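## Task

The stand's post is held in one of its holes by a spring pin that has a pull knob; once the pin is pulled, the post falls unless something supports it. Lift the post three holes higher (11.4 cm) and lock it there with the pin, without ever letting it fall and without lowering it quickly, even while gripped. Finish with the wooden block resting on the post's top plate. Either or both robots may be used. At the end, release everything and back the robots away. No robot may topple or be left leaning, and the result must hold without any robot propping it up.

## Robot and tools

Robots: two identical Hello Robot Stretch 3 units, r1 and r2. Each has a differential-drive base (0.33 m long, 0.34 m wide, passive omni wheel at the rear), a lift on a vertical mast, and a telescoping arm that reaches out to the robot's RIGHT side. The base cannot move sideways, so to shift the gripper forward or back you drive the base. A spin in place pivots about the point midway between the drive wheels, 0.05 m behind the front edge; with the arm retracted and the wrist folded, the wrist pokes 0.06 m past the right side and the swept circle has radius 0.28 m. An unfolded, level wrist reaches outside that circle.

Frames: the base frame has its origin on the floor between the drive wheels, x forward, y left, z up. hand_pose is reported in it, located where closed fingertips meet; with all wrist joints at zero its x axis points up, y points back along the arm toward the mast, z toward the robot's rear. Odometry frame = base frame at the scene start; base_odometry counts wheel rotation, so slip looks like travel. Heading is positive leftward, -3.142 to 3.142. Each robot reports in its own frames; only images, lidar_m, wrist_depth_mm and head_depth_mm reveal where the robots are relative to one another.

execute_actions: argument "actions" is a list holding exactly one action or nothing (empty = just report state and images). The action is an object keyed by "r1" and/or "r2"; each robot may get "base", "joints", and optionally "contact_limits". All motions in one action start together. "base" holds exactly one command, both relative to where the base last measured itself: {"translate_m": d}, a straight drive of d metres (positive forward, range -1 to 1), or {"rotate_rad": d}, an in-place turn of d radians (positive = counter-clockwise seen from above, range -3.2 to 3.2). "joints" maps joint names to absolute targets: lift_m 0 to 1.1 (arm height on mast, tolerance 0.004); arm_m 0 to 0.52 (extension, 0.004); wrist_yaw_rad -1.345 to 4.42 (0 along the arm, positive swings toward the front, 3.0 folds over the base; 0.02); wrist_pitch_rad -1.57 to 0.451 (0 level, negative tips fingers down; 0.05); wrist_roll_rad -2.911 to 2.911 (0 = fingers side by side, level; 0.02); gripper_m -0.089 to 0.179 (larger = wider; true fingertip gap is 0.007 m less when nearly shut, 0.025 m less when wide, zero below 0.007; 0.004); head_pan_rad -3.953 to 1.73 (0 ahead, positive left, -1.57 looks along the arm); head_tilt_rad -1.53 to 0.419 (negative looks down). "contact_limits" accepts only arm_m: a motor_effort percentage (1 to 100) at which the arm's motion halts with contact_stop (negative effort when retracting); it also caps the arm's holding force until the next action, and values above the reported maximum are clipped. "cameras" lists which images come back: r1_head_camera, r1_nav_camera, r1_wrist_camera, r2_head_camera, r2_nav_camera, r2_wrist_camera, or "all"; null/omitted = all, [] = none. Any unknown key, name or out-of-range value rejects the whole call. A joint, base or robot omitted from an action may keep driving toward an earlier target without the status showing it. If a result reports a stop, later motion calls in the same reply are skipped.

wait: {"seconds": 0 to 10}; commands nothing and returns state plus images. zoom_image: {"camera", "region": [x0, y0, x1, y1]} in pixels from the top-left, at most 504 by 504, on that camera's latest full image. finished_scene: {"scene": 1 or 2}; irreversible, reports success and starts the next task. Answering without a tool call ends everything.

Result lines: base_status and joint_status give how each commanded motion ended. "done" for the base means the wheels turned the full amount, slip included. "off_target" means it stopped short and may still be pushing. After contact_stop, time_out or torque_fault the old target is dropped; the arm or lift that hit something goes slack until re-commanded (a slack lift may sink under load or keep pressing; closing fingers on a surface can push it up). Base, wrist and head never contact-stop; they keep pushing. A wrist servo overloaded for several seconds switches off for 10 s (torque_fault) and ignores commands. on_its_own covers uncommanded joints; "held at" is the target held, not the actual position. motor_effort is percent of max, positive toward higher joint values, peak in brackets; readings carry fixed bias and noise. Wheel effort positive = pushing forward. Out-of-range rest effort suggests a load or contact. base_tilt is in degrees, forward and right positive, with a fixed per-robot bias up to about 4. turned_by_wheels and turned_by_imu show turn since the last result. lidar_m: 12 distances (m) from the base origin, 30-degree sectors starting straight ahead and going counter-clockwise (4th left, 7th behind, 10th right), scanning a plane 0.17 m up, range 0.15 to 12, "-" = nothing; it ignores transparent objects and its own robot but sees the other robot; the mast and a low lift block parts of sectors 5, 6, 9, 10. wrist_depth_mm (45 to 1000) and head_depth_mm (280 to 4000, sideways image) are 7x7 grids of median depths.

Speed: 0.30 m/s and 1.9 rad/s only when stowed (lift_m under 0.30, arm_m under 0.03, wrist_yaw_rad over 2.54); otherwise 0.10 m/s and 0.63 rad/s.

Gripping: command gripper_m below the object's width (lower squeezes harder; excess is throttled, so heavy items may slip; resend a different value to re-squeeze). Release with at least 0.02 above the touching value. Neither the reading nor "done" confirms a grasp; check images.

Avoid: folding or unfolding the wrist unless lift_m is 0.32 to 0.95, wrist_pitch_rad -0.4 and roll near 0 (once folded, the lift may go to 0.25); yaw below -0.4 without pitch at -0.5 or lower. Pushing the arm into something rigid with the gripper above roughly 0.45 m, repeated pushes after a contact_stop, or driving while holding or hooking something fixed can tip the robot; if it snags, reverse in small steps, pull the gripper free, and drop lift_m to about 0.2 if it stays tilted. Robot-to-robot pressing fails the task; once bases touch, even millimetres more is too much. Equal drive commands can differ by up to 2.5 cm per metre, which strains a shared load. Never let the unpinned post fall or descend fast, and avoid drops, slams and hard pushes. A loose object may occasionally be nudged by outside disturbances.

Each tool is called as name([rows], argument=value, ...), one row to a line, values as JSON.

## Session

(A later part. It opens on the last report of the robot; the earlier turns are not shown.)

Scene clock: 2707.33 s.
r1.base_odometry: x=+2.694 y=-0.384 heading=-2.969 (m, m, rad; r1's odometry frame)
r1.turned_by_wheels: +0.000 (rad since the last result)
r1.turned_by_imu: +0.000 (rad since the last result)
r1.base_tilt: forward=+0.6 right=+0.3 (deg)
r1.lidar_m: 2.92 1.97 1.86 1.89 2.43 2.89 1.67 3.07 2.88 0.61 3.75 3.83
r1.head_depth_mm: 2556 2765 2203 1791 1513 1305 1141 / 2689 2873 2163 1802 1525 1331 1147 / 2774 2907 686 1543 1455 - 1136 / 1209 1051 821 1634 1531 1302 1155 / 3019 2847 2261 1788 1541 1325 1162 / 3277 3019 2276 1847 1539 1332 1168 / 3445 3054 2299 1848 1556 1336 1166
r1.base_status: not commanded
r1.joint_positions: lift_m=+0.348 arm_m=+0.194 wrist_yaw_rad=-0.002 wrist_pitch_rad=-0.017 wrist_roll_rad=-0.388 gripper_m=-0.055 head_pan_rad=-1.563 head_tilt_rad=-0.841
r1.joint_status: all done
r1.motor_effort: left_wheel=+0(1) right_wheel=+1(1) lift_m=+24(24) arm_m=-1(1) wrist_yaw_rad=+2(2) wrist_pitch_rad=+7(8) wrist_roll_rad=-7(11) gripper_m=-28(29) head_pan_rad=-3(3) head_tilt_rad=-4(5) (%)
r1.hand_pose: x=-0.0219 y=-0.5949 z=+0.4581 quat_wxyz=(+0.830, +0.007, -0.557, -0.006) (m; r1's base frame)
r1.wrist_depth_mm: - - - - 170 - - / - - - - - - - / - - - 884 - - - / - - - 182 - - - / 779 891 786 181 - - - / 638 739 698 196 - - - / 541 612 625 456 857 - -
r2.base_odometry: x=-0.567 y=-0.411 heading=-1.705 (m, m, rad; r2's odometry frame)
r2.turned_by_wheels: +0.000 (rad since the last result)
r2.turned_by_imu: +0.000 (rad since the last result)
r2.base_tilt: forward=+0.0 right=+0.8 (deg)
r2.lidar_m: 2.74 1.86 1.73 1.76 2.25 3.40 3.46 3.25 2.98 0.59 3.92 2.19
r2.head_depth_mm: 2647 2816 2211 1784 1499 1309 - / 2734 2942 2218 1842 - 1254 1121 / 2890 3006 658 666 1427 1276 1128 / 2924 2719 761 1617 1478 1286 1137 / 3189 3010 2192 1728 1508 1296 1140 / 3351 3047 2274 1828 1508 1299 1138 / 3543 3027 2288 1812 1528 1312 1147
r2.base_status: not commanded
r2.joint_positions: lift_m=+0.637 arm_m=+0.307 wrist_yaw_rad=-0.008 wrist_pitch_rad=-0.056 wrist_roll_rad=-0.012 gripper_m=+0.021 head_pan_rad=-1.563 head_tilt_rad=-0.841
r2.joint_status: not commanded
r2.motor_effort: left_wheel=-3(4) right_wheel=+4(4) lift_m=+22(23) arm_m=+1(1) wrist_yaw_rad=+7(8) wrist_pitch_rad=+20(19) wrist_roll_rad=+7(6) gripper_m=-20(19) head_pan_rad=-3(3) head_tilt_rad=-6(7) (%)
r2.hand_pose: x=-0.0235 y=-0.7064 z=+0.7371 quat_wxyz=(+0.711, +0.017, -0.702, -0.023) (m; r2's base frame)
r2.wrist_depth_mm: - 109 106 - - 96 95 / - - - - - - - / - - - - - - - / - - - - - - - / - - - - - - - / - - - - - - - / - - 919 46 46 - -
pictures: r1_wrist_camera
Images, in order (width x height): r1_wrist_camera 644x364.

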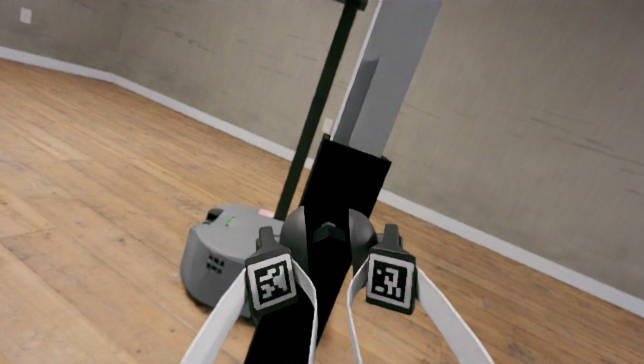

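execute_actions(actions=[])

Scene clock: 2731.63 s.
r1.base_odometry: x=+2.694 y=-0.384 heading=-2.969 (m, m, rad; r1's odometry frame)
r1.turned_by_wheels: +0.000 (rad since the last result)
r1.turned_by_imu: +0.000 (rad since the last result)
r1.base_tilt: forward=+0.6 right=+0.2 (deg)
r1.lidar_m: 2.92 1.97 1.86 1.89 2.43 2.89 1.67 3.07 2.88 0.61 3.74 3.87
r1.head_depth_mm: 2570 2768 2221 1798 1510 1302 1144 / 2683 2880 2148 1805 1521 1335 1149 / 2750 2949 685 1545 1456 - 1133 / 1206 1051 821 1632 1533 1300 1158 / 3040 2841 2263 1789 1537 1325 1163 / 3255 3009 2288 1842 1543 1331 1164 / 3436 3029 2299 1855 1542 1333 1168
r1.base_status: not commanded
r1.joint_positions: lift_m=+0.348 arm_m=+0.194 wrist_yaw_rad=-0.002 wrist_pitch_rad=-0.018 wrist_roll_rad=-0.389 gripper_m=-0.030 head_pan_rad=-1.563 head_tilt_rad=-0.841
r1.joint_status: all done
r1.on_its_own: gripper_m is held at -0.031, not at your -0.060, by its stall guard, which is not easing now
r1.motor_effort: left_wheel=+1(1) right_wheel=+1(1) lift_m=+23(24) arm_m=-1(1) wrist_yaw_rad=+2(2) wrist_pitch_rad=+8(8) wrist_roll_rad=-7(11) gripper_m=-19(29) head_pan_rad=-3(3) head_tilt_rad=-5(5) (%)
r1.hand_pose: x=-0.0219 y=-0.5948 z=+0.4580 quat_wxyz=(+0.831, +0.007, -0.557, -0.006) (m; r1's base frame)
r1.wrist_depth_mm: - - - - 170 - - / - - - - - - - / - - - 883 - - - / - - - 182 - - - / 784 905 770 184 - - - / 638 729 688 197 - - - / 544 596 631 452 889 - -
r2.base_odometry: x=-0.567 y=-0.411 heading=-1.705 (m, m, rad; r2's odometry frame)
r2.turned_by_wheels: +0.000 (rad since the last result)
r2.turned_by_imu: -0.002 (rad since the last result)
r2.base_tilt: forward=+0.1 right=+0.8 (deg)
r2.lidar_m: 2.75 1.86 1.73 1.76 2.25 3.40 3.46 3.23 2.98 0.59 3.90 2.19
r2.head_depth_mm: 2649 2825 2226 1767 1483 1312 - / 2767 2924 2222 1846 - 1259 1121 / 2907 2971 661 667 1435 1282 1136 / 2947 2731 763 1617 1480 1287 1137 / 3183 3068 2186 1723 1519 1304 1143 / 3368 3029 2254 1823 1522 1307 1145 / 3608 3053 2285 1838 1532 1305 1147
r2.base_status: not commanded
r2.joint_positions: lift_m=+0.637 arm_m=+0.307 wrist_yaw_rad=-0.008 wrist_pitch_rad=-0.056 wrist_roll_rad=-0.012 gripper_m=+0.021 head_pan_rad=-1.563 head_tilt_rad=-0.841
r2.joint_status: not commanded
r2.motor_effort: left_wheel=-4(4) right_wheel=+4(4) lift_m=+22(23) arm_m=+0(1) wrist_yaw_rad=+7(8) wrist_pitch_rad=+20(19) wrist_roll_rad=+6(6) gripper_m=-20(19) head_pan_rad=-3(3) head_tilt_rad=-6(7) (%)
r2.hand_pose: x=-0.0235 y=-0.7064 z=+0.7371 quat_wxyz=(+0.711, +0.017, -0.702, -0.023) (m; r2's base frame)
r2.wrist_depth_mm: - 109 105 - - 96 95 / - - - - - - - / - - - - - - - / - - - - - - - / - - - - - - - / - - - - - - - / - - 894 46 46 - -
pictures: r1_head_camera (sideways: a quarter turn clockwise sets it upright), r1_nav_camera (sideways: a quarter turn counterclockwise sets it upright), r1_wrist_camera, r2_head_camera (sideways: a quarter turn clockwise sets it upright), r2_nav_camera (sideways: a quarter turn counterclockwise sets it upright), r2_wrist_camera
Images, in order (width x height): r1_head_camera 896x504, r1_nav_camera 672x504, r1_wrist_camera 644x364, r2_head_camera 896x504, r2_nav_camera 672x504, r2_wrist_camera 644x364.

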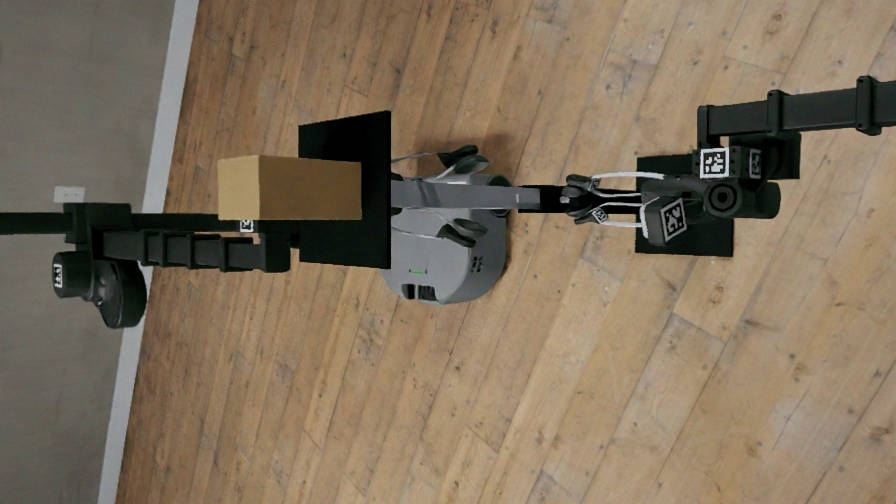

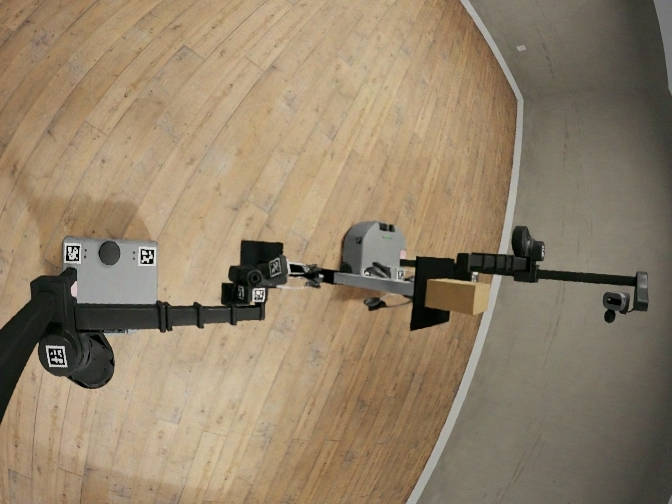

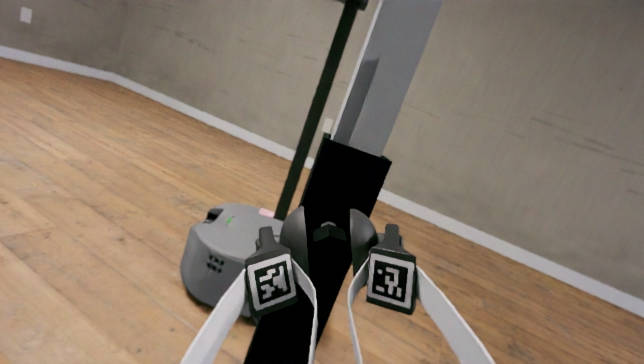

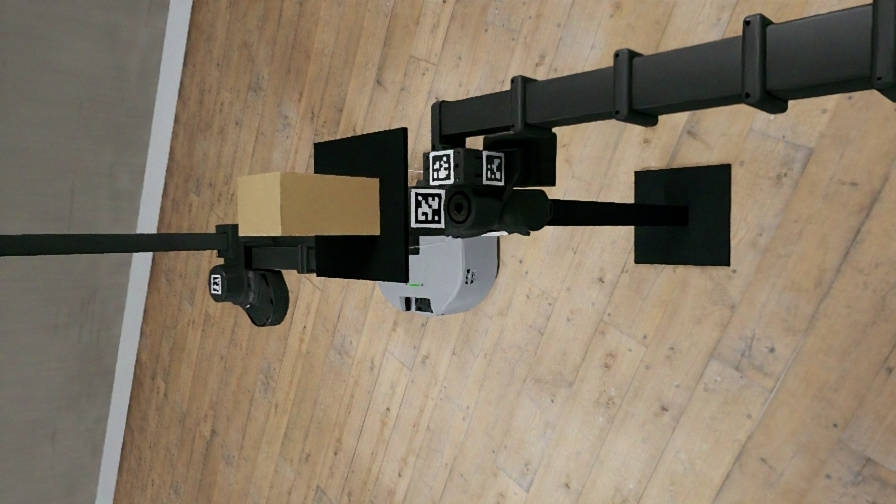

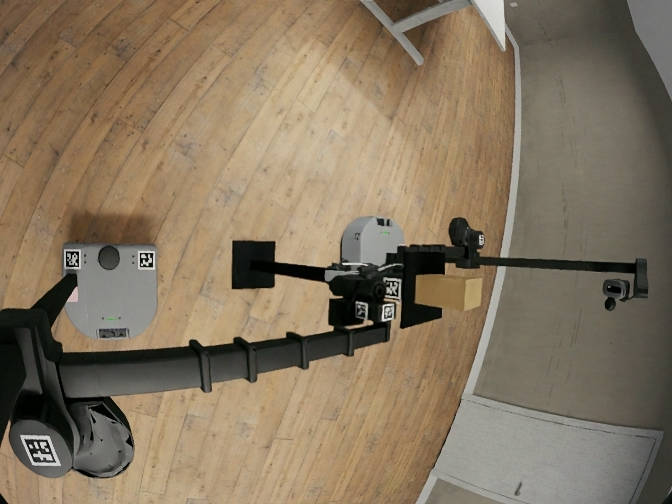

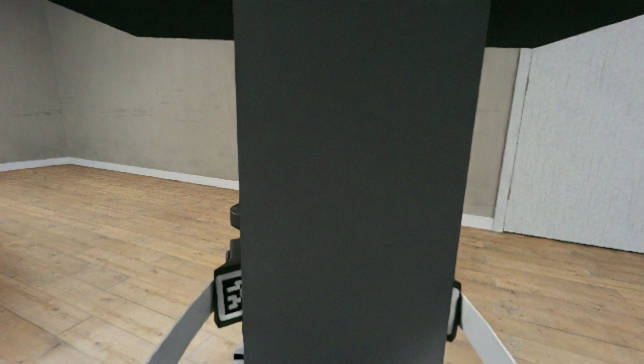

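zoom_image(camera="r1_head_camera", region=[480, 140, 680, 260])

zoom_image(camera="r1_wrist_camera", region=[240, 120, 440, 300])

Region (480, 140, 680, 260) of r1_head_camera's 896x504 image, scaled by 2.520, with more detail than that image has; it fills the top 302 rows of this view, and the rest is white.

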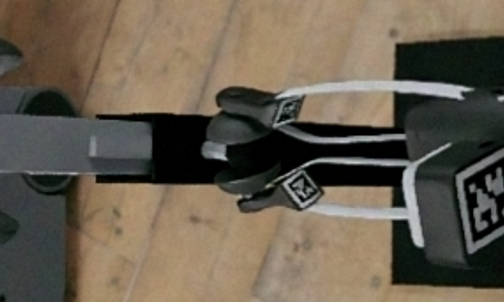

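Region (240, 120, 440, 300) of r1_wrist_camera's 644x364 image, scaled by 2.520; it fills the top 454 rows of this view, and the rest is white.

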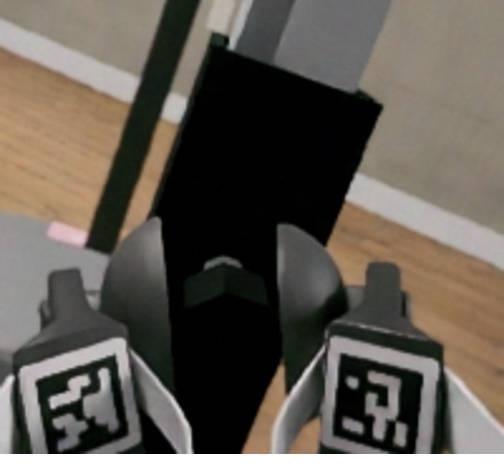

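execute_actions([
  {"r1": {"joints": {"gripper_m": 0.04}}},
], cameras=[])

execute_actions([
  {"r1": {"joints": {"wrist_roll_rad": 0.0, "arm_m": 0.196}}},
], cameras=[])

execute_actions([
  {"r1": {"joints": {"gripper_m": -0.01}}},
], cameras=["r1_wrist_camera", "r1_head_camera"])

Scene clock: 2852.83 s.
r1.base_odometry: x=+2.693 y=-0.384 heading=-2.969 (m, m, rad; r1's odometry frame)
r1.turned_by_wheels: +0.000 (rad since the last result)
r1.turned_by_imu: +0.000 (rad since the last result)
r1.base_tilt: forward=+0.6 right=+0.2 (deg)
r1.lidar_m: 2.91 1.96 1.86 1.90 2.43 2.89 1.67 3.07 2.88 0.61 3.74 3.86
r1.head_depth_mm: 2562 2769 2207 1786 1509 1303 1145 / 2679 2857 2158 1805 1520 1335 1152 / 2757 2907 685 1541 1422 - 1134 / 1209 1049 821 1628 1531 1301 1155 / 3028 2857 2273 1785 1542 1323 1158 / 3279 3000 2277 1845 1540 1325 1164 / 3441 3048 2292 1843 1549 1329 1166
r1.base_status: not commanded
r1.joint_positions: lift_m=+0.348 arm_m=+0.194 wrist_yaw_rad=-0.002 wrist_pitch_rad=-0.020 wrist_roll_rad=-0.394 gripper_m=+0.040 head_pan_rad=-1.563 head_tilt_rad=-0.841
r1.joint_status: all done
r1.motor_effort: left_wheel=+0(1) right_wheel=+0(1) lift_m=+23(23) arm_m=+1(0) wrist_yaw_rad=+2(3) wrist_pitch_rad=+8(9) wrist_roll_rad=-3(7) gripper_m=+0(78) head_pan_rad=-3(3) head_tilt_rad=-5(5) (%)
r1.hand_pose: x=-0.0219 y=-0.5947 z=+0.4573 quat_wxyz=(+0.832, +0.008, -0.555, -0.007) (m; r1's base frame)
r1.wrist_depth_mm: - - - - 171 - - / - - - - - - - / - - - 897 - - - / - - - 183 - - - / 756 907 775 185 - - - / 633 704 714 197 - - - / 541 590 625 731 881 - -
r2.base_odometry: x=-0.567 y=-0.411 heading=-1.705 (m, m, rad; r2's odometry frame)
r2.turned_by_wheels: +0.000 (rad since the last result)
r2.turned_by_imu: -0.001 (rad since the last result)
r2.base_tilt: forward=+0.1 right=+0.8 (deg)
r2.lidar_m: 2.74 1.86 1.73 1.75 2.25 3.38 3.46 3.24 2.98 0.59 3.91 2.19
r2.head_depth_mm: 2640 2810 2197 1782 1502 1311 - / 2750 2946 2221 1843 - 1264 1117 / 2880 2985 662 666 1445 1295 1140 / 2933 2749 760 1583 1468 1283 1140 / 3166 2980 2189 1744 1513 1293 1139 / 3408 3033 2282 1820 1515 1313 1139 / 3555 3079 2246 1820 1528 1311 1142
r2.base_status: not commanded
r2.joint_positions: lift_m=+0.637 arm_m=+0.307 wrist_yaw_rad=-0.008 wrist_pitch_rad=-0.056 wrist_roll_rad=-0.012 gripper_m=+0.021 head_pan_rad=-1.563 head_tilt_rad=-0.841
r2.joint_status: not commanded
r2.motor_effort: left_wheel=-3(4) right_wheel=+4(4) lift_m=+23(22) arm_m=+0(1) wrist_yaw_rad=+7(7) wrist_pitch_rad=+20(20) wrist_roll_rad=+7(6) gripper_m=-19(19) head_pan_rad=-2(3) head_tilt_rad=-6(7) (%)
r2.hand_pose: x=-0.0235 y=-0.7064 z=+0.7371 quat_wxyz=(+0.711, +0.017, -0.702, -0.023) (m; r2's base frame)
r2.wrist_depth_mm: - 109 106 - - 96 95 / - - - - - - - / - - - - - - - / - - - - - - - / - - - - - - - / - - - - - - - / - - 898 46 46 - -
pictures: none
No camera images: the call's "cameras" was empty. Leave "cameras" out to get every camera's image.

Scene clock: 2853.70 s.
r1.base_odometry: x=+2.693 y=-0.384 heading=-2.969 (m, m, rad; r1's odometry frame)
r1.turned_by_wheels: +0.000 (rad since the last result)
r1.turned_by_imu: +0.000 (rad since the last result)
r1.base_tilt: forward=+0.6 right=+0.2 (deg)
r1.lidar_m: 2.92 1.97 1.86 1.90 2.43 2.90 1.68 3.07 2.88 0.61 3.74 3.87
r1.head_depth_mm: 2563 2756 2201 1803 1508 1302 1144 / 2686 2869 2144 1797 1511 1336 1148 / 2763 2926 686 1541 1432 - 1136 / 1210 1048 822 1632 1536 1307 1157 / 3017 2885 2263 1784 1545 1327 1159 / 3293 3029 2279 1846 1546 1331 1166 / 3456 3051 2299 1852 1553 1326 1167
r1.base_status: not commanded
r1.joint_positions: lift_m=+0.348 arm_m=+0.196 wrist_yaw_rad=-0.002 wrist_pitch_rad=-0.020 wrist_roll_rad=-0.007 gripper_m=+0.040 head_pan_rad=-1.563 head_tilt_rad=-0.841
r1.joint_status: all done
r1.motor_effort: left_wheel=+1(0) right_wheel=+0(1) lift_m=+24(23) arm_m=+4(5) wrist_yaw_rad=+2(2) wrist_pitch_rad=+9(9) wrist_roll_rad=+4(4) gripper_m=+0(0) head_pan_rad=-3(4) head_tilt_rad=-5(5) (%)
r1.hand_pose: x=-0.0219 y=-0.5964 z=+0.4573 quat_wxyz=(+0.710, +0.007, -0.704, -0.008) (m; r1's base frame)
r1.wrist_depth_mm: - - - 169 - - - / - - - 174 - - - / - - - 178 - - - / - - - 179 - - - / - - - 181 - - - / - - - 192 - 896 868 / 776 756 720 202 732 722 688
r2.base_odometry: x=-0.567 y=-0.411 heading=-1.705 (m, m, rad; r2's odometry frame)
r2.turned_by_wheels: +0.000 (rad since the last result)
r2.turned_by_imu: +0.000 (rad since the last result)
r2.base_tilt: forward=+0.0 right=+0.8 (deg)
r2.lidar_m: 2.74 1.85 1.73 1.76 2.24 3.39 3.45 3.23 2.99 0.58 3.90 2.20
r2.head_depth_mm: 2623 2839 2199 1786 1490 1312 - / 2765 2913 2225 1850 - 1263 1126 / 2867 2962 661 668 1440 1285 1134 / 2892 2708 761 1579 1474 1280 1138 / 3133 2956 2200 1724 1514 1303 1141 / 3381 3055 2299 1826 1537 1308 1144 / 3528 3060 2278 1835 1525 1316 1140
r2.base_status: not commanded
r2.joint_positions: lift_m=+0.637 arm_m=+0.307 wrist_yaw_rad=-0.008 wrist_pitch_rad=-0.056 wrist_roll_rad=-0.012 gripper_m=+0.021 head_pan_rad=-1.563 head_tilt_rad=-0.841
r2.joint_status: not commanded
r2.motor_effort: left_wheel=-3(3) right_wheel=+4(4) lift_m=+23(23) arm_m=+0(1) wrist_yaw_rad=+7(8) wrist_pitch_rad=+19(20) wrist_roll_rad=+6(6) gripper_m=-19(20) head_pan_rad=-3(3) head_tilt_rad=-6(5) (%)
r2.hand_pose: x=-0.0235 y=-0.7064 z=+0.7371 quat_wxyz=(+0.711, +0.017, -0.702, -0.023) (m; r2's base frame)
r2.wrist_depth_mm: - 108 106 - - 96 95 / - - - - - - - / - - - - - - - / - - - - - - - / - - - - - - - / - - - - - - - / - - 891 46 46 - -
pictures: none
No camera images: the call's "cameras" was empty. Leave "cameras" out to get every camera's image.

Scene clock: 2854.70 s.
r1.base_odometry: x=+2.693 y=-0.384 heading=-2.969 (m, m, rad; r1's odometry frame)
r1.turned_by_wheels: +0.000 (rad since the last result)
r1.turned_by_imu: +0.000 (rad since the last result)
r1.base_tilt: forward=+0.6 right=+0.3 (deg)
r1.lidar_m: 2.93 1.97 1.86 1.89 2.43 2.90 1.68 3.07 2.88 0.61 3.76 3.85
r1.head_depth_mm: 2564 2772 2223 1787 1520 1302 1141 / 2687 2890 2168 1798 1516 1336 1147 / 2772 2912 685 1545 1459 - 1135 / 1208 1046 822 1632 1532 1304 1158 / 3019 2856 2271 1784 1535 1322 1158 / 3279 3009 2280 1836 1548 1330 1167 / 3490 3018 2311 1851 1559 1333 1167
r1.base_status: not commanded
r1.joint_positions: lift_m=+0.348 arm_m=+0.196 wrist_yaw_rad=-0.002 wrist_pitch_rad=-0.020 wrist_roll_rad=-0.007 gripper_m=-0.009 head_pan_rad=-1.563 head_tilt_rad=-0.841
r1.joint_status: all done
r1.motor_effort: left_wheel=+0(1) right_wheel=+1(0) lift_m=+23(23) arm_m=+1(4) wrist_yaw_rad=+3(2) wrist_pitch_rad=+9(9) wrist_roll_rad=+4(5) gripper_m=-13(86) head_pan_rad=-3(3) head_tilt_rad=-5(5) (%)
r1.hand_pose: x=-0.0220 y=-0.5966 z=+0.4573 quat_wxyz=(+0.710, +0.007, -0.704, -0.008) (m; r1's base frame)
r1.wrist_depth_mm: - - - 169 - - - / - - - 174 - - - / - - - 180 - - - / - - - 178 - - - / - - - 182 - - - / - - 976 194 974 892 884 / 749 787 729 202 705 705 697
r2.base_odometry: x=-0.567 y=-0.411 heading=-1.705 (m, m, rad; r2's odometry frame)
r2.turned_by_wheels: +0.000 (rad since the last result)
r2.turned_by_imu: +0.000 (rad since the last result)
r2.base_tilt: forward=+0.0 right=+0.8 (deg)
r2.lidar_m: 2.74 1.86 1.73 1.76 2.25 3.41 3.45 3.24 2.98 0.58 3.90 2.20
r2.head_depth_mm: 2634 2804 2201 1778 1497 1310 - / 2763 2944 2204 1854 - 1262 1123 / 2875 2968 660 666 1427 1272 1133 / 2902 2733 757 1605 1471 1290 1136 / 3171 2961 2170 1724 1519 1292 1137 / 3387 3057 2272 1833 1529 1302 1141 / 3552 3101 2320 1822 1537 1311 1147
r2.base_status: not commanded
r2.joint_positions: lift_m=+0.637 arm_m=+0.307 wrist_yaw_rad=-0.008 wrist_pitch_rad=-0.056 wrist_roll_rad=-0.012 gripper_m=+0.021 head_pan_rad=-1.563 head_tilt_rad=-0.841
r2.joint_status: not commanded
r2.motor_effort: left_wheel=-4(4) right_wheel=+4(4) lift_m=+23(22) arm_m=+0(0) wrist_yaw_rad=+7(8) wrist_pitch_rad=+20(20) wrist_roll_rad=+7(6) gripper_m=-19(20) head_pan_rad=-3(2) head_tilt_rad=-6(6) (%)
r2.hand_pose: x=-0.0235 y=-0.7064 z=+0.7371 quat_wxyz=(+0.711, +0.017, -0.702, -0.023) (m; r2's base frame)
r2.wrist_depth_mm: - 109 106 - - 96 95 / - - - - - - - / - - - - - - - / - - - - - - - / - - - - - - - / - - - - - - - / - - 910 46 46 - -
pictures: r1_head_camera (sideways: a quarter turn clockwise sets it upright), r1_wrist_camera
Images, in order (width x height): r1_head_camera 896x504, r1_wrist_camera 644x364.

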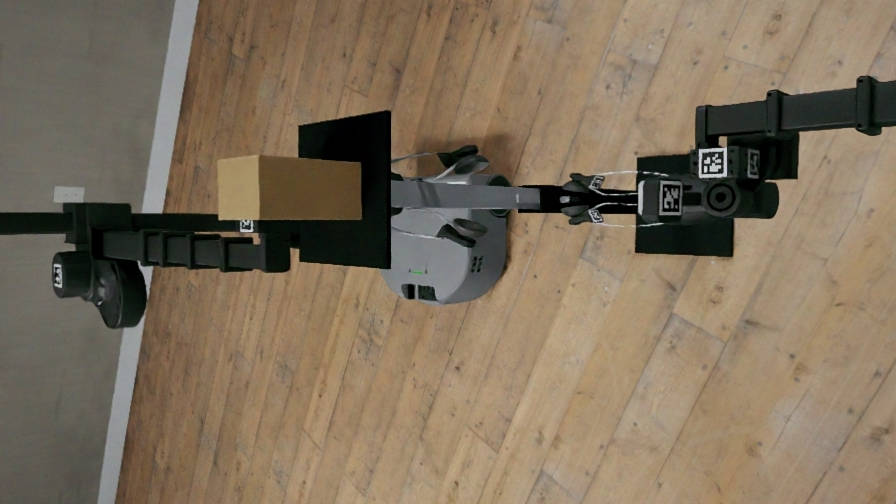

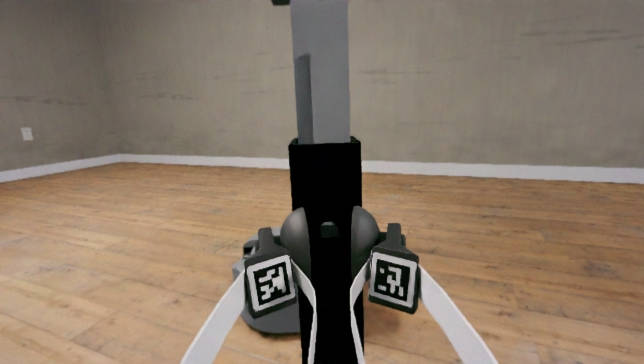

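execute_actions([
  {"r1": {"joints": {"gripper_m": -0.089}}},
], cameras=[])

execute_actions([
  {"r1": {"joints": {"arm_m": 0.186}}},
], cameras=["r1_wrist_camera", "r1_head_camera"])

Scene clock: 2864.87 s.
r1.base_odometry: x=+2.693 y=-0.384 heading=-2.969 (m, m, rad; r1's odometry frame)
r1.turned_by_wheels: +0.000 (rad since the last result)
r1.turned_by_imu: +0.000 (rad since the last result)
r1.base_tilt: forward=+0.6 right=+0.3 (deg)
r1.lidar_m: 2.92 1.97 1.86 1.89 2.43 2.89 1.67 3.08 2.88 0.61 3.74 3.86
r1.head_depth_mm: 2549 2777 2202 1789 1505 1300 1145 / 2676 2861 2135 1798 1516 1325 1148 / 2745 2946 684 1548 1460 - 1134 / 1211 1049 821 1632 1529 1307 1158 / 3002 2864 2272 1786 1541 1322 1159 / 3296 3010 2291 1839 1544 1333 1166 / 3496 3022 2298 1864 1552 1331 1167
r1.base_status: not commanded
r1.joint_positions: lift_m=+0.348 arm_m=+0.196 wrist_yaw_rad=-0.002 wrist_pitch_rad=-0.020 wrist_roll_rad=-0.007 gripper_m=-0.087 head_pan_rad=-1.563 head_tilt_rad=-0.841
r1.joint_status: all done
r1.motor_effort: left_wheel=+0(0) right_wheel=+2(0) lift_m=+24(23) arm_m=-2(2) wrist_yaw_rad=+2(3) wrist_pitch_rad=+9(9) wrist_roll_rad=+4(4) gripper_m=-40(100) head_pan_rad=-3(3) head_tilt_rad=-5(5) (%)
r1.hand_pose: x=-0.0220 y=-0.5969 z=+0.4574 quat_wxyz=(+0.710, +0.007, -0.704, -0.008) (m; r1's base frame)
r1.wrist_depth_mm: - - - 169 - - - / - - - 174 - - - / - - - 180 - - - / - - - 178 - - - / - - - 180 - - - / - - - 193 - 905 894 / 786 768 735 202 730 714 702
r2.base_odometry: x=-0.567 y=-0.411 heading=-1.705 (m, m, rad; r2's odometry frame)
r2.turned_by_wheels: +0.000 (rad since the last result)
r2.turned_by_imu: -0.001 (rad since the last result)
r2.base_tilt: forward=+0.0 right=+0.8 (deg)
r2.lidar_m: 2.74 1.86 1.73 1.76 2.25 3.40 3.46 3.21 2.98 0.58 3.92 2.19
r2.head_depth_mm: 2625 2860 2218 1784 1487 1307 - / 2755 2922 2227 1837 - 1264 1125 / 2882 2927 661 669 1435 1285 1134 / 2878 2688 762 1609 1477 1285 1136 / 3123 3016 2194 1723 1511 1316 1136 / 3336 3026 2283 1844 1513 1301 1144 / 3593 3048 2294 1838 1525 1309 1148
r2.base_status: not commanded
r2.joint_positions: lift_m=+0.637 arm_m=+0.307 wrist_yaw_rad=-0.008 wrist_pitch_rad=-0.056 wrist_roll_rad=-0.012 gripper_m=+0.021 head_pan_rad=-1.563 head_tilt_rad=-0.841
r2.joint_status: not commanded
r2.motor_effort: left_wheel=-4(3) right_wheel=+4(4) lift_m=+23(22) arm_m=+0(0) wrist_yaw_rad=+7(8) wrist_pitch_rad=+20(20) wrist_roll_rad=+7(7) gripper_m=-19(20) head_pan_rad=-3(3) head_tilt_rad=-6(6) (%)
r2.hand_pose: x=-0.0235 y=-0.7064 z=+0.7371 quat_wxyz=(+0.711, +0.017, -0.702, -0.023) (m; r2's base frame)
r2.wrist_depth_mm: - 109 105 - - 96 95 / - - - - - - - / - - - - - - - / - - - - - - - / - - - - - - - / - - - - - - - / - - 902 46 46 - -
pictures: none
No camera images: the call's "cameras" was empty. Leave "cameras" out to get every camera's image.

Scene clock: 2865.73 s.
r1.base_odometry: x=+2.693 y=-0.384 heading=-2.969 (m, m, rad; r1's odometry frame)
r1.turned_by_wheels: +0.000 (rad since the last result)
r1.turned_by_imu: +0.000 (rad since the last result)
r1.base_tilt: forward=+0.6 right=+0.4 (deg)
r1.lidar_m: 2.92 1.97 1.86 1.89 2.43 2.89 1.67 3.07 2.88 0.61 3.75 3.86
r1.head_depth_mm: 2562 2764 2205 1800 1513 1304 1144 / 2678 2873 2153 1799 1515 1337 1151 / 2778 2925 685 1542 1457 - 1131 / 1208 1048 820 1625 1529 1309 1156 / 3006 2879 2270 1792 1535 1326 1158 / 3307 2995 2265 1852 1538 1331 1162 / 3465 3030 2307 1849 1547 1331 1169
r1.base_status: not commanded
r1.joint_positions: lift_m=+0.348 arm_m=+0.186 wrist_yaw_rad=-0.002 wrist_pitch_rad=-0.016 wrist_roll_rad=-0.007 gripper_m=-0.083 head_pan_rad=-1.563 head_tilt_rad=-0.841
r1.joint_status: all done
r1.motor_effort: left_wheel=+1(1) right_wheel=+0(1) lift_m=+24(23) arm_m=-6(15) wrist_yaw_rad=+2(3) wrist_pitch_rad=+7(9) wrist_roll_rad=+4(4) gripper_m=-39(41) head_pan_rad=-3(3) head_tilt_rad=-5(5) (%)
r1.hand_pose: x=-0.0220 y=-0.5873 z=+0.4584 quat_wxyz=(+0.710, +0.005, -0.704, -0.007) (m; r1's base frame)
r1.wrist_depth_mm: - - - 178 - - - / - - - 185 - - - / - - - 190 - - - / - - - 189 - - - / - - - 164 - - - / - - 970 203 976 929 882 / 775 759 766 211 715 722 697
r2.base_odometry: x=-0.567 y=-0.411 heading=-1.705 (m, m, rad; r2's odometry frame)
r2.turned_by_wheels: +0.000 (rad since the last result)
r2.turned_by_imu: +0.000 (rad since the last result)
r2.base_tilt: forward=+0.1 right=+0.8 (deg)
r2.lidar_m: 2.74 1.85 1.73 1.76 2.25 3.40 3.45 3.23 2.98 0.59 3.91 2.20
r2.head_depth_mm: 2638 2847 2214 1789 1490 1310 - / 2719 2919 2244 1841 - 1266 1115 / 2875 2966 660 667 1434 1279 1130 / 2935 2697 762 1601 1474 1290 1139 / 3168 2997 2187 1730 1517 1297 1134 / 3321 3044 2290 1830 1506 1307 1138 / 3510 3083 2294 1830 1529 1309 1146
r2.base_status: not commanded
r2.joint_positions: lift_m=+0.637 arm_m=+0.307 wrist_yaw_rad=-0.008 wrist_pitch_rad=-0.056 wrist_roll_rad=-0.012 gripper_m=+0.021 head_pan_rad=-1.563 head_tilt_rad=-0.841
r2.joint_status: not commanded
r2.motor_effort: left_wheel=-3(4) right_wheel=+4(4) lift_m=+23(23) arm_m=+0(0) wrist_yaw_rad=+7(7) wrist_pitch_rad=+19(20) wrist_roll_rad=+6(7) gripper_m=-19(19) head_pan_rad=-3(3) head_tilt_rad=-7(6) (%)
r2.hand_pose: x=-0.0235 y=-0.7064 z=+0.7371 quat_wxyz=(+0.711, +0.017, -0.702, -0.023) (m; r2's base frame)
r2.wrist_depth_mm: - 109 106 - - 96 95 / - - - - - - - / - - - - - - - / - - - - - - - / - - - - - - - / - - - - - - - / - - 900 46 46 - -
pictures: r1_head_camera (sideways: a quarter turn clockwise sets it upright), r1_wrist_camera
Images, in order (width x height): r1_head_camera 896x504, r1_wrist_camera 644x364.

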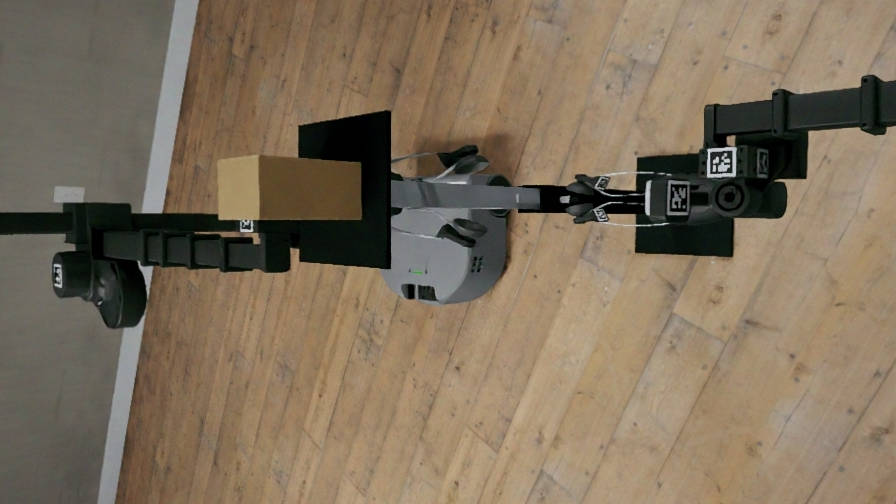

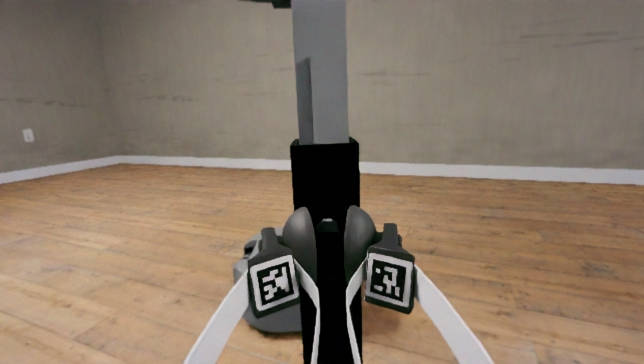

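execute_actions([
  {"r1": {"joints": {"gripper_m": 0.04}}},
], cameras=[])

execute_actions([
  {"r1": {"joints": {"arm_m": 0.194}}},
], cameras=[])

execute_actions([
  {"r1": {"joints": {"gripper_m": -0.089}}},
], cameras=[])

execute_actions([
  {"r1": {"joints": {"wrist_roll_rad": 0.39}}},
], cameras=["r1_wrist_camera", "r1_head_camera"])

Scene clock: 2928.87 s.
r1.base_odometry: x=+2.693 y=-0.384 heading=-2.969 (m, m, rad; r1's odometry frame)
r1.turned_by_wheels: +0.000 (rad since the last result)
r1.turned_by_imu: -0.001 (rad since the last result)
r1.base_tilt: forward=+0.6 right=+0.3 (deg)
r1.lidar_m: 2.92 1.96 1.86 1.89 2.44 2.89 1.67 3.06 2.88 0.62 3.75 3.85
r1.head_depth_mm: 2564 2768 2204 1795 1512 1299 1145 / 2684 2851 2147 1800 1512 1337 1147 / 2782 2912 686 1555 1429 - 1133 / 1212 1052 823 1633 1532 1307 1159 / 3007 2873 2278 1793 1540 1323 1157 / 3294 3011 2289 1843 1543 1330 1161 / 3463 3066 2303 1847 1547 1331 1166
r1.base_status: not commanded
r1.joint_positions: lift_m=+0.348 arm_m=+0.186 wrist_yaw_rad=-0.002 wrist_pitch_rad=-0.019 wrist_roll_rad=-0.007 gripper_m=+0.040 head_pan_rad=-1.563 head_tilt_rad=-0.841
r1.joint_status: all done
r1.motor_effort: left_wheel=+0(1) right_wheel=+0(0) lift_m=+23(24) arm_m=-3(5) wrist_yaw_rad=+2(3) wrist_pitch_rad=+8(8) wrist_roll_rad=+4(4) gripper_m=+0(78) head_pan_rad=-3(3) head_tilt_rad=-5(5) (%)
r1.hand_pose: x=-0.0220 y=-0.5870 z=+0.4577 quat_wxyz=(+0.710, +0.006, -0.704, -0.008) (m; r1's base frame)
r1.wrist_depth_mm: - - - 178 - - - / - - - 185 - - - / - - - 188 - - - / - - - 189 - - - / - - - 192 - - - / - - - 204 - 904 886 / 755 759 721 213 725 714 700
r2.base_odometry: x=-0.567 y=-0.411 heading=-1.705 (m, m, rad; r2's odometry frame)
r2.turned_by_wheels: +0.000 (rad since the last result)
r2.turned_by_imu: -0.004 (rad since the last result)
r2.base_tilt: forward=+0.1 right=+0.8 (deg)
r2.lidar_m: 2.74 1.86 1.73 1.76 2.24 3.40 3.47 3.22 2.98 0.58 3.89 2.20
r2.head_depth_mm: 2644 2814 2212 1775 1498 1307 - / 2746 2965 2231 1852 - 1263 1114 / 2877 2961 659 668 1439 1277 1138 / 2917 2734 760 1593 1476 1278 1143 / 3164 3043 2160 1731 1518 1302 1140 / 3358 3031 2284 1825 1514 1305 1139 / 3511 3052 2264 1827 1523 1300 1149
r2.base_status: not commanded
r2.joint_positions: lift_m=+0.637 arm_m=+0.307 wrist_yaw_rad=-0.008 wrist_pitch_rad=-0.056 wrist_roll_rad=-0.012 gripper_m=+0.021 head_pan_rad=-1.563 head_tilt_rad=-0.841
r2.joint_status: not commanded
r2.motor_effort: left_wheel=-4(4) right_wheel=+4(4) lift_m=+23(22) arm_m=+0(0) wrist_yaw_rad=+7(7) wrist_pitch_rad=+20(20) wrist_roll_rad=+6(7) gripper_m=-19(19) head_pan_rad=-3(2) head_tilt_rad=-7(6) (%)
r2.hand_pose: x=-0.0235 y=-0.7064 z=+0.7371 quat_wxyz=(+0.711, +0.017, -0.702, -0.023) (m; r2's base frame)
r2.wrist_depth_mm: - 109 106 - - 96 95 / - - - - - - - / - - - - - - - / - - - - - - - / - - - - - - - / - - - - - - - / - - 916 46 46 - -
pictures: none
No camera images: the call's "cameras" was empty. Leave "cameras" out to get every camera's image.

Scene clock: 2929.63 s.
r1.base_odometry: x=+2.693 y=-0.384 heading=-2.969 (m, m, rad; r1's odometry frame)
r1.turned_by_wheels: +0.000 (rad since the last result)
r1.turned_by_imu: +0.000 (rad since the last result)
r1.base_tilt: forward=+0.6 right=+0.2 (deg)
r1.lidar_m: 2.92 1.97 1.86 1.89 2.44 2.88 1.67 3.07 2.88 0.61 3.74 3.86
r1.head_depth_mm: 2583 2754 2214 1794 1514 1301 1146 / 2693 2876 2149 1789 1513 1334 1152 / 2765 2915 683 1551 1420 - 1136 / 1207 1049 822 1636 1533 1305 1153 / 3013 2853 2265 1786 1530 1319 1161 / 3283 2989 2288 1850 1542 1326 1161 / 3506 3021 2298 1853 1560 1335 1170
r1.base_status: not commanded
r1.joint_positions: lift_m=+0.348 arm_m=+0.194 wrist_yaw_rad=-0.002 wrist_pitch_rad=-0.019 wrist_roll_rad=-0.007 gripper_m=+0.040 head_pan_rad=-1.563 head_tilt_rad=-0.841
r1.joint_status: all done
r1.motor_effort: left_wheel=+1(1) right_wheel=+0(0) lift_m=+23(23) arm_m=+4(3) wrist_yaw_rad=+2(2) wrist_pitch_rad=+8(8) wrist_roll_rad=+4(4) gripper_m=+0(0) head_pan_rad=-3(4) head_tilt_rad=-5(4) (%)
r1.hand_pose: x=-0.0220 y=-0.5944 z=+0.4577 quat_wxyz=(+0.710, +0.006, -0.704, -0.008) (m; r1's base frame)
r1.wrist_depth_mm: - - - 172 - - - / - - - 176 - - - / - - - 181 - - - / - - - 181 - - - / - - - 185 - - - / - - - 194 - 930 884 / 775 778 744 202 725 704 694
r2.base_odometry: x=-0.567 y=-0.411 heading=-1.705 (m, m, rad; r2's odometry frame)
r2.turned_by_wheels: +0.000 (rad since the last result)
r2.turned_by_imu: +0.000 (rad since the last result)
r2.base_tilt: forward=+0.0 right=+0.8 (deg)
r2.lidar_m: 2.74 1.86 1.73 1.76 2.24 3.40 3.46 3.20 2.98 0.59 3.90 2.20
r2.head_depth_mm: 2655 2786 2202 1783 1497 1307 - / 2751 2908 2222 1852 - 1264 1116 / 2858 2935 660 667 1419 1286 1131 / 2856 2727 761 1590 1483 1288 1136 / 3197 3030 2166 1733 1514 1301 1145 / 3390 3056 2277 1830 1515 1310 1141 / 3479 3052 2306 1821 1539 1309 1151
r2.base_status: not commanded
r2.joint_positions: lift_m=+0.637 arm_m=+0.307 wrist_yaw_rad=-0.008 wrist_pitch_rad=-0.056 wrist_roll_rad=-0.012 gripper_m=+0.021 head_pan_rad=-1.563 head_tilt_rad=-0.841
r2.joint_status: not commanded
r2.motor_effort: left_wheel=-4(4) right_wheel=+4(4) lift_m=+23(23) arm_m=+0(0) wrist_yaw_rad=+7(7) wrist_pitch_rad=+20(20) wrist_roll_rad=+6(6) gripper_m=-20(20) head_pan_rad=-3(3) head_tilt_rad=-7(7) (%)
r2.hand_pose: x=-0.0235 y=-0.7064 z=+0.7371 quat_wxyz=(+0.711, +0.017, -0.702, -0.023) (m; r2's base frame)
r2.wrist_depth_mm: - 109 106 - - 96 95 / - - - - - - - / - - - - - - - / - - - - - - - / - - - - - - - / - - - - - - - / - - 899 46 46 - -
pictures: none
No camera images: the call's "cameras" was empty. Leave "cameras" out to get every camera's image.

Scene clock: 2931.40 s.
r1.base_odometry: x=+2.693 y=-0.384 heading=-2.969 (m, m, rad; r1's odometry frame)
r1.turned_by_wheels: +0.000 (rad since the last result)
r1.turned_by_imu: +0.000 (rad since the last result)
r1.base_tilt: forward=+0.6 right=+0.3 (deg)
r1.lidar_m: 2.92 1.97 1.86 1.89 2.43 2.89 1.67 3.08 2.88 0.62 3.73 3.85
r1.head_depth_mm: 2560 2748 2210 1797 1512 1300 1143 / 2697 2851 2150 1801 1516 1331 1150 / 2778 2922 685 1544 1462 - 1132 / 1206 1049 822 1641 1528 1307 1157 / 3018 2871 2248 1783 1537 1324 1156 / 3252 2990 2272 1836 1540 1325 1162 / 3486 3023 2279 1851 1548 1332 1166
r1.base_status: not commanded
r1.joint_positions: lift_m=+0.348 arm_m=+0.194 wrist_yaw_rad=-0.002 wrist_pitch_rad=-0.018 wrist_roll_rad=-0.007 gripper_m=-0.087 head_pan_rad=-1.563 head_tilt_rad=-0.841
r1.joint_status: all done
r1.motor_effort: left_wheel=+0(0) right_wheel=+0(1) lift_m=+23(24) arm_m=-2(4) wrist_yaw_rad=+3(3) wrist_pitch_rad=+8(8) wrist_roll_rad=+4(4) gripper_m=-40(100) head_pan_rad=-3(3) head_tilt_rad=-5(5) (%)
r1.hand_pose: x=-0.0220 y=-0.5949 z=+0.4578 quat_wxyz=(+0.710, +0.006, -0.704, -0.008) (m; r1's base frame)
r1.wrist_depth_mm: - - - 170 - - - / - - - 176 - - - / - - - 182 - - - / - - - 180 - - - / - - - 184 - - - / - - 994 196 939 901 878 / 777 771 740 204 719 708 698
r2.base_odometry: x=-0.567 y=-0.411 heading=-1.705 (m, m, rad; r2's odometry frame)
r2.turned_by_wheels: +0.000 (rad since the last result)
r2.turned_by_imu: +0.000 (rad since the last result)
r2.base_tilt: forward=+0.0 right=+0.7 (deg)
r2.lidar_m: 2.75 1.85 1.73 1.76 2.25 3.39 3.46 3.23 2.99 0.59 3.88 2.20
r2.head_depth_mm: 2629 2790 2203 1787 1498 1312 - / 2766 2940 2238 1843 - 1263 1121 / 2869 2922 660 667 1437 1279 1131 / 2900 2748 762 1608 1483 1282 1137 / 3144 2988 2192 1745 1511 1301 1144 / 3338 3010 2281 1815 1515 1307 1146 / 3573 3057 2300 1833 1527 1310 1142
r2.base_status: not commanded
r2.joint_positions: lift_m=+0.637 arm_m=+0.307 wrist_yaw_rad=-0.008 wrist_pitch_rad=-0.056 wrist_roll_rad=-0.012 gripper_m=+0.021 head_pan_rad=-1.563 head_tilt_rad=-0.841
r2.joint_status: not commanded
r2.motor_effort: left_wheel=-3(4) right_wheel=+4(4) lift_m=+23(23) arm_m=+0(0) wrist_yaw_rad=+8(7) wrist_pitch_rad=+19(19) wrist_roll_rad=+6(6) gripper_m=-20(20) head_pan_rad=-3(3) head_tilt_rad=-6(6) (%)
r2.hand_pose: x=-0.0235 y=-0.7064 z=+0.7371 quat_wxyz=(+0.711, +0.017, -0.702, -0.023) (m; r2's base frame)
r2.wrist_depth_mm: - 108 106 - - 96 95 / - - - - - - - / - - - - - - - / - - - - - - - / - - - - - - - / - - - - - - - / - - 928 46 46 - -
pictures: none
No camera images: the call's "cameras" was empty. Leave "cameras" out to get every camera's image.

Scene clock: 2932.27 s.
r1.base_odometry: x=+2.694 y=-0.384 heading=-2.969 (m, m, rad; r1's odometry frame)
r1.turned_by_wheels: +0.000 (rad since the last result)
r1.turned_by_imu: +0.000 (rad since the last result)
r1.base_tilt: forward=+0.6 right=+0.3 (deg)
r1.lidar_m: 2.91 1.97 1.86 1.90 2.44 2.89 1.67 3.08 2.88 0.61 3.72 3.85
r1.head_depth_mm: 2560 2758 2217 1775 1513 1302 1148 / 2693 2868 2147 1802 1521 1332 1150 / 2751 2952 685 1545 1453 - 1130 / 1210 1050 819 1633 1528 1309 1158 / 3016 2861 2277 1794 1537 1325 1163 / 3296 2999 2282 1848 1541 1329 1165 / 3468 3045 2293 1853 1545 1338 1168
r1.base_status: not commanded
r1.joint_positions: lift_m=+0.348 arm_m=+0.194 wrist_yaw_rad=-0.004 wrist_pitch_rad=-0.011 wrist_roll_rad=+0.375 gripper_m=-0.083 head_pan_rad=-1.563 head_tilt_rad=-0.841
r1.joint_status: all done
r1.motor_effort: left_wheel=+1(0) right_wheel=+1(1) lift_m=+23(23) arm_m=-2(2) wrist_yaw_rad=+5(5) wrist_pitch_rad=+5(8) wrist_roll_rad=+9(16) gripper_m=-40(41) head_pan_rad=-3(3) head_tilt_rad=-5(4) (%)
r1.hand_pose: x=-0.0225 y=-0.5951 z=+0.4595 quat_wxyz=(+0.563, +0.002, -0.826, -0.006) (m; r1's base frame)
r1.wrist_depth_mm: - - 171 - - - - / - - 175 - - - - / - - - - - - - / - - - 180 - - 925 / - - - 182 - 887 732 / - - - 195 814 707 610 / - - 956 731 205 591 523
r2.base_odometry: x=-0.567 y=-0.411 heading=-1.705 (m, m, rad; r2's odometry frame)
r2.turned_by_wheels: +0.000 (rad since the last result)
r2.turned_by_imu: +0.000 (rad since the last result)
r2.base_tilt: forward=+0.0 right=+0.8 (deg)
r2.lidar_m: 2.75 1.85 1.73 1.76 2.25 3.40 3.45 3.24 2.98 0.59 3.88 2.20
r2.head_depth_mm: 2630 2778 2211 1779 1477 1309 - / 2791 2929 2238 1831 - 1267 1117 / 2883 2992 662 666 1431 1283 1137 / 2946 2706 763 1589 1477 1276 1132 / 3171 3008 2194 1726 1516 1301 1141 / 3357 3041 2280 1826 1519 1305 1146 / 3542 3052 2295 1823 1519 1306 1149
r2.base_status: not commanded
r2.joint_positions: lift_m=+0.637 arm_m=+0.307 wrist_yaw_rad=-0.008 wrist_pitch_rad=-0.056 wrist_roll_rad=-0.012 gripper_m=+0.021 head_pan_rad=-1.563 head_tilt_rad=-0.841
r2.joint_status: not commanded
r2.motor_effort: left_wheel=-4(3) right_wheel=+4(4) lift_m=+23(23) arm_m=+0(0) wrist_yaw_rad=+7(7) wrist_pitch_rad=+20(19) wrist_roll_rad=+6(6) gripper_m=-20(19) head_pan_rad=-2(3) head_tilt_rad=-7(6) (%)
r2.hand_pose: x=-0.0235 y=-0.7064 z=+0.7371 quat_wxyz=(+0.711, +0.017, -0.702, -0.023) (m; r2's base frame)
r2.wrist_depth_mm: - 109 105 - - 96 95 / - - - - - - - / - - - - - - - / - - - - - - - / - - - - - - - / - - - - - - - / - - 908 46 46 - -
pictures: r1_head_camera (sideways: a quarter turn clockwise sets it upright), r1_wrist_camera
Images, in order (width x height): r1_head_camera 896x504, r1_wrist_camera 644x364.

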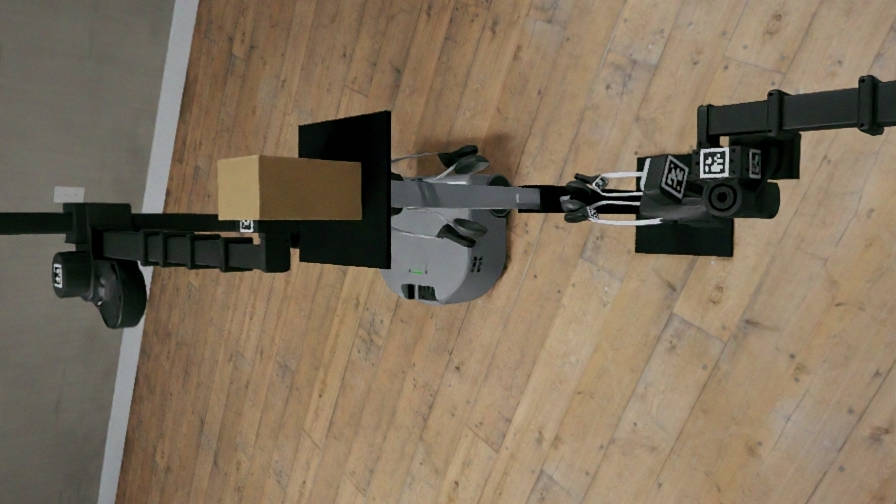

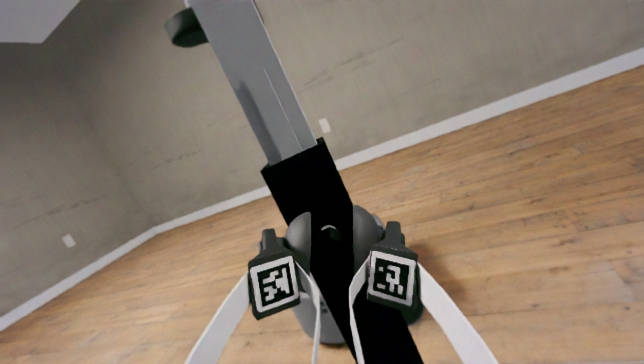

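zoom_image(camera="r1_wrist_camera", region=[280, 190, 400, 280])

Region (280, 190, 400, 280) of r1_wrist_camera's 644x364 image, scaled by 4.200; it fills the top 378 rows of this view, and the rest is white.

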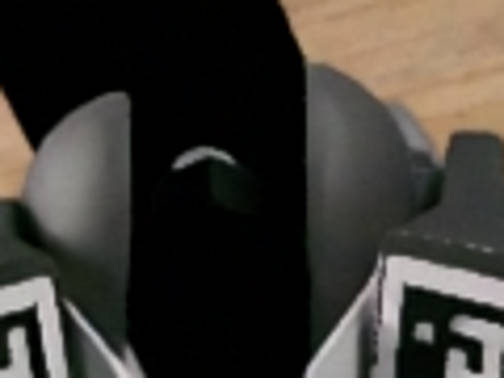

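execute_actions([
  {"r1": {"joints": {"gripper_m": 0.04}}},
], cameras=["r2_head_camera", "r2_nav_camera"])

zoom_image(camera="r2_head_camera", region=[480, 140, 760, 290])

zoom_image(camera="r2_nav_camera", region=[220, 210, 420, 330])

Scene clock: 3053.47 s.
r1.base_odometry: x=+2.694 y=-0.384 heading=-2.969 (m, m, rad; r1's odometry frame)
r1.turned_by_wheels: +0.000 (rad since the last result)
r1.turned_by_imu: -0.001 (rad since the last result)
r1.base_tilt: forward=+0.6 right=+0.3 (deg)
r1.lidar_m: 2.91 1.97 1.86 1.90 2.44 2.89 1.67 3.06 2.88 0.61 3.74 3.85
r1.head_depth_mm: 2567 2779 2207 1795 1506 1299 1147 / 2672 2904 2156 1804 1522 1340 1146 / 2761 2943 685 1546 1451 - 1133 / 1204 1051 820 1636 1532 1309 1157 / 3032 2859 2251 1791 1538 1322 1157 / 3292 3009 2285 1838 1544 1328 1168 / 3455 3064 2281 1858 1555 1339 1162
r1.base_status: not commanded
r1.joint_positions: lift_m=+0.348 arm_m=+0.194 wrist_yaw_rad=-0.003 wrist_pitch_rad=-0.019 wrist_roll_rad=+0.384 gripper_m=+0.040 head_pan_rad=-1.563 head_tilt_rad=-0.841
r1.joint_status: all done
r1.motor_effort: left_wheel=+0(0) right_wheel=+1(1) lift_m=+24(23) arm_m=+0(1) wrist_yaw_rad=+4(5) wrist_pitch_rad=+8(9) wrist_roll_rad=+4(7) gripper_m=+0(76) head_pan_rad=-3(3) head_tilt_rad=-4(5) (%)
r1.hand_pose: x=-0.0223 y=-0.5947 z=+0.4574 quat_wxyz=(+0.559, +0.004, -0.829, -0.009) (m; r1's base frame)
r1.wrist_depth_mm: - - 170 - - - - / - - 175 - - - - / - - - - - - - / - - - 181 - - 881 / - - - 185 - 872 709 / - - - 194 - 682 601 / - - 954 727 394 577 513
r2.base_odometry: x=-0.567 y=-0.411 heading=-1.705 (m, m, rad; r2's odometry frame)
r2.turned_by_wheels: +0.000 (rad since the last result)
r2.turned_by_imu: -0.004 (rad since the last result)
r2.base_tilt: forward=+0.0 right=+0.8 (deg)
r2.lidar_m: 2.74 1.86 1.73 1.76 2.25 3.40 3.46 3.21 2.99 0.59 3.90 2.20
r2.head_depth_mm: 2661 2846 2206 1775 1494 1310 - / 2735 2930 2254 1864 - 1269 1123 / 2885 2965 661 669 1431 1279 1131 / 2912 2710 760 1580 1470 1282 1143 / 3221 2993 2192 1737 1523 1294 1138 / 3416 3017 2287 1821 1522 1302 1143 / 3522 3029 2305 1833 1523 1313 1149
r2.base_status: not commanded
r2.joint_positions: lift_m=+0.637 arm_m=+0.307 wrist_yaw_rad=-0.008 wrist_pitch_rad=-0.056 wrist_roll_rad=-0.012 gripper_m=+0.021 head_pan_rad=-1.563 head_tilt_rad=-0.841
r2.joint_status: not commanded
r2.motor_effort: left_wheel=-3(4) right_wheel=+4(4) lift_m=+23(22) arm_m=+0(0) wrist_yaw_rad=+8(8) wrist_pitch_rad=+20(20) wrist_roll_rad=+7(6) gripper_m=-19(19) head_pan_rad=-2(3) head_tilt_rad=-6(6) (%)
r2.hand_pose: x=-0.0235 y=-0.7064 z=+0.7371 quat_wxyz=(+0.711, +0.017, -0.702, -0.023) (m; r2's base frame)
r2.wrist_depth_mm: - 109 106 - - 96 95 / - - - - - - - / - - - - - - - / - - - - - - - / - - - - - - - / - - - - - - - / - - 898 46 46 - -
pictures: r2_head_camera (sideways: a quarter turn clockwise sets it upright), r2_nav_camera (sideways: a quarter turn counterclockwise sets it upright)
Images, in order (width x height): r2_head_camera 896x504, r2_nav_camera 672x504.

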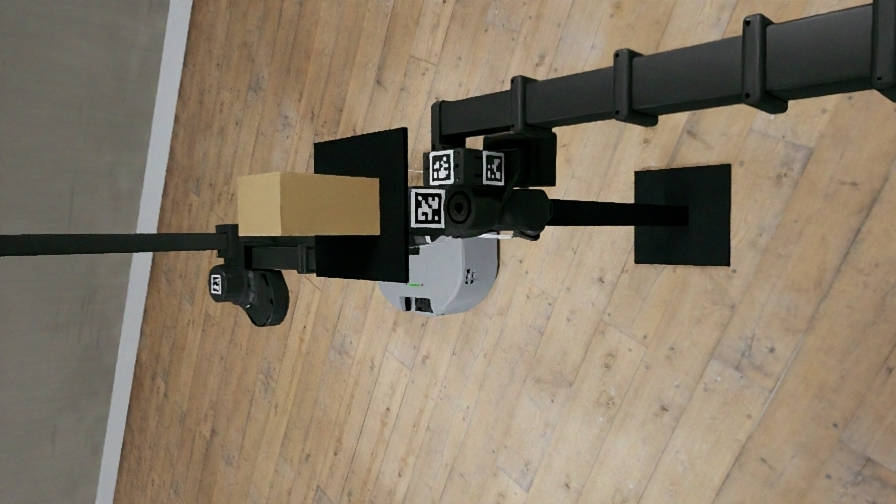

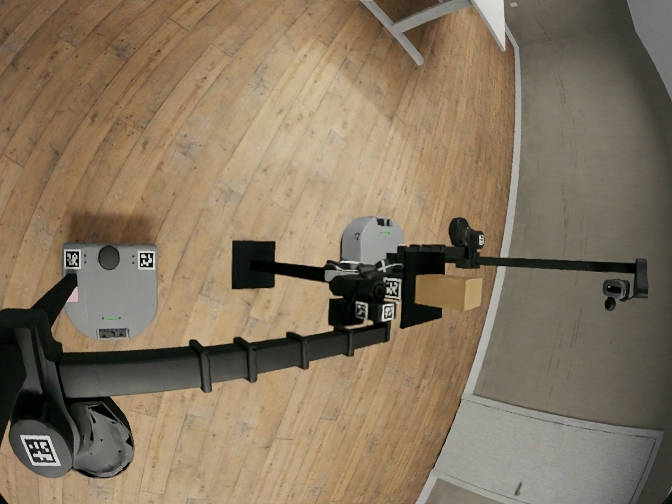

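Region (480, 140, 760, 290) of r2_head_camera's 896x504 image, scaled by 1.800, with more detail than that image has; it fills the top 270 rows of this view, and the rest is white.

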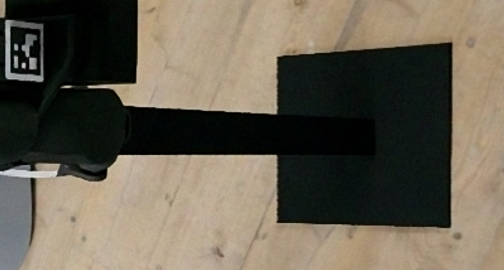

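Region (220, 210, 420, 330) of r2_nav_camera's 672x504 image, scaled by 2.520, with more detail than that image has; it fills the top 302 rows of this view, and the rest is white.

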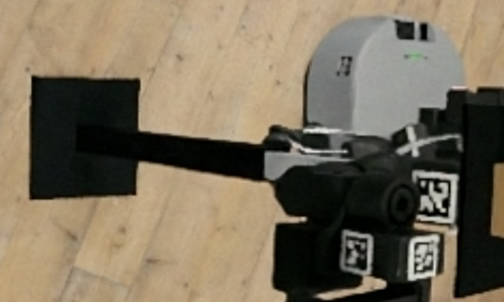

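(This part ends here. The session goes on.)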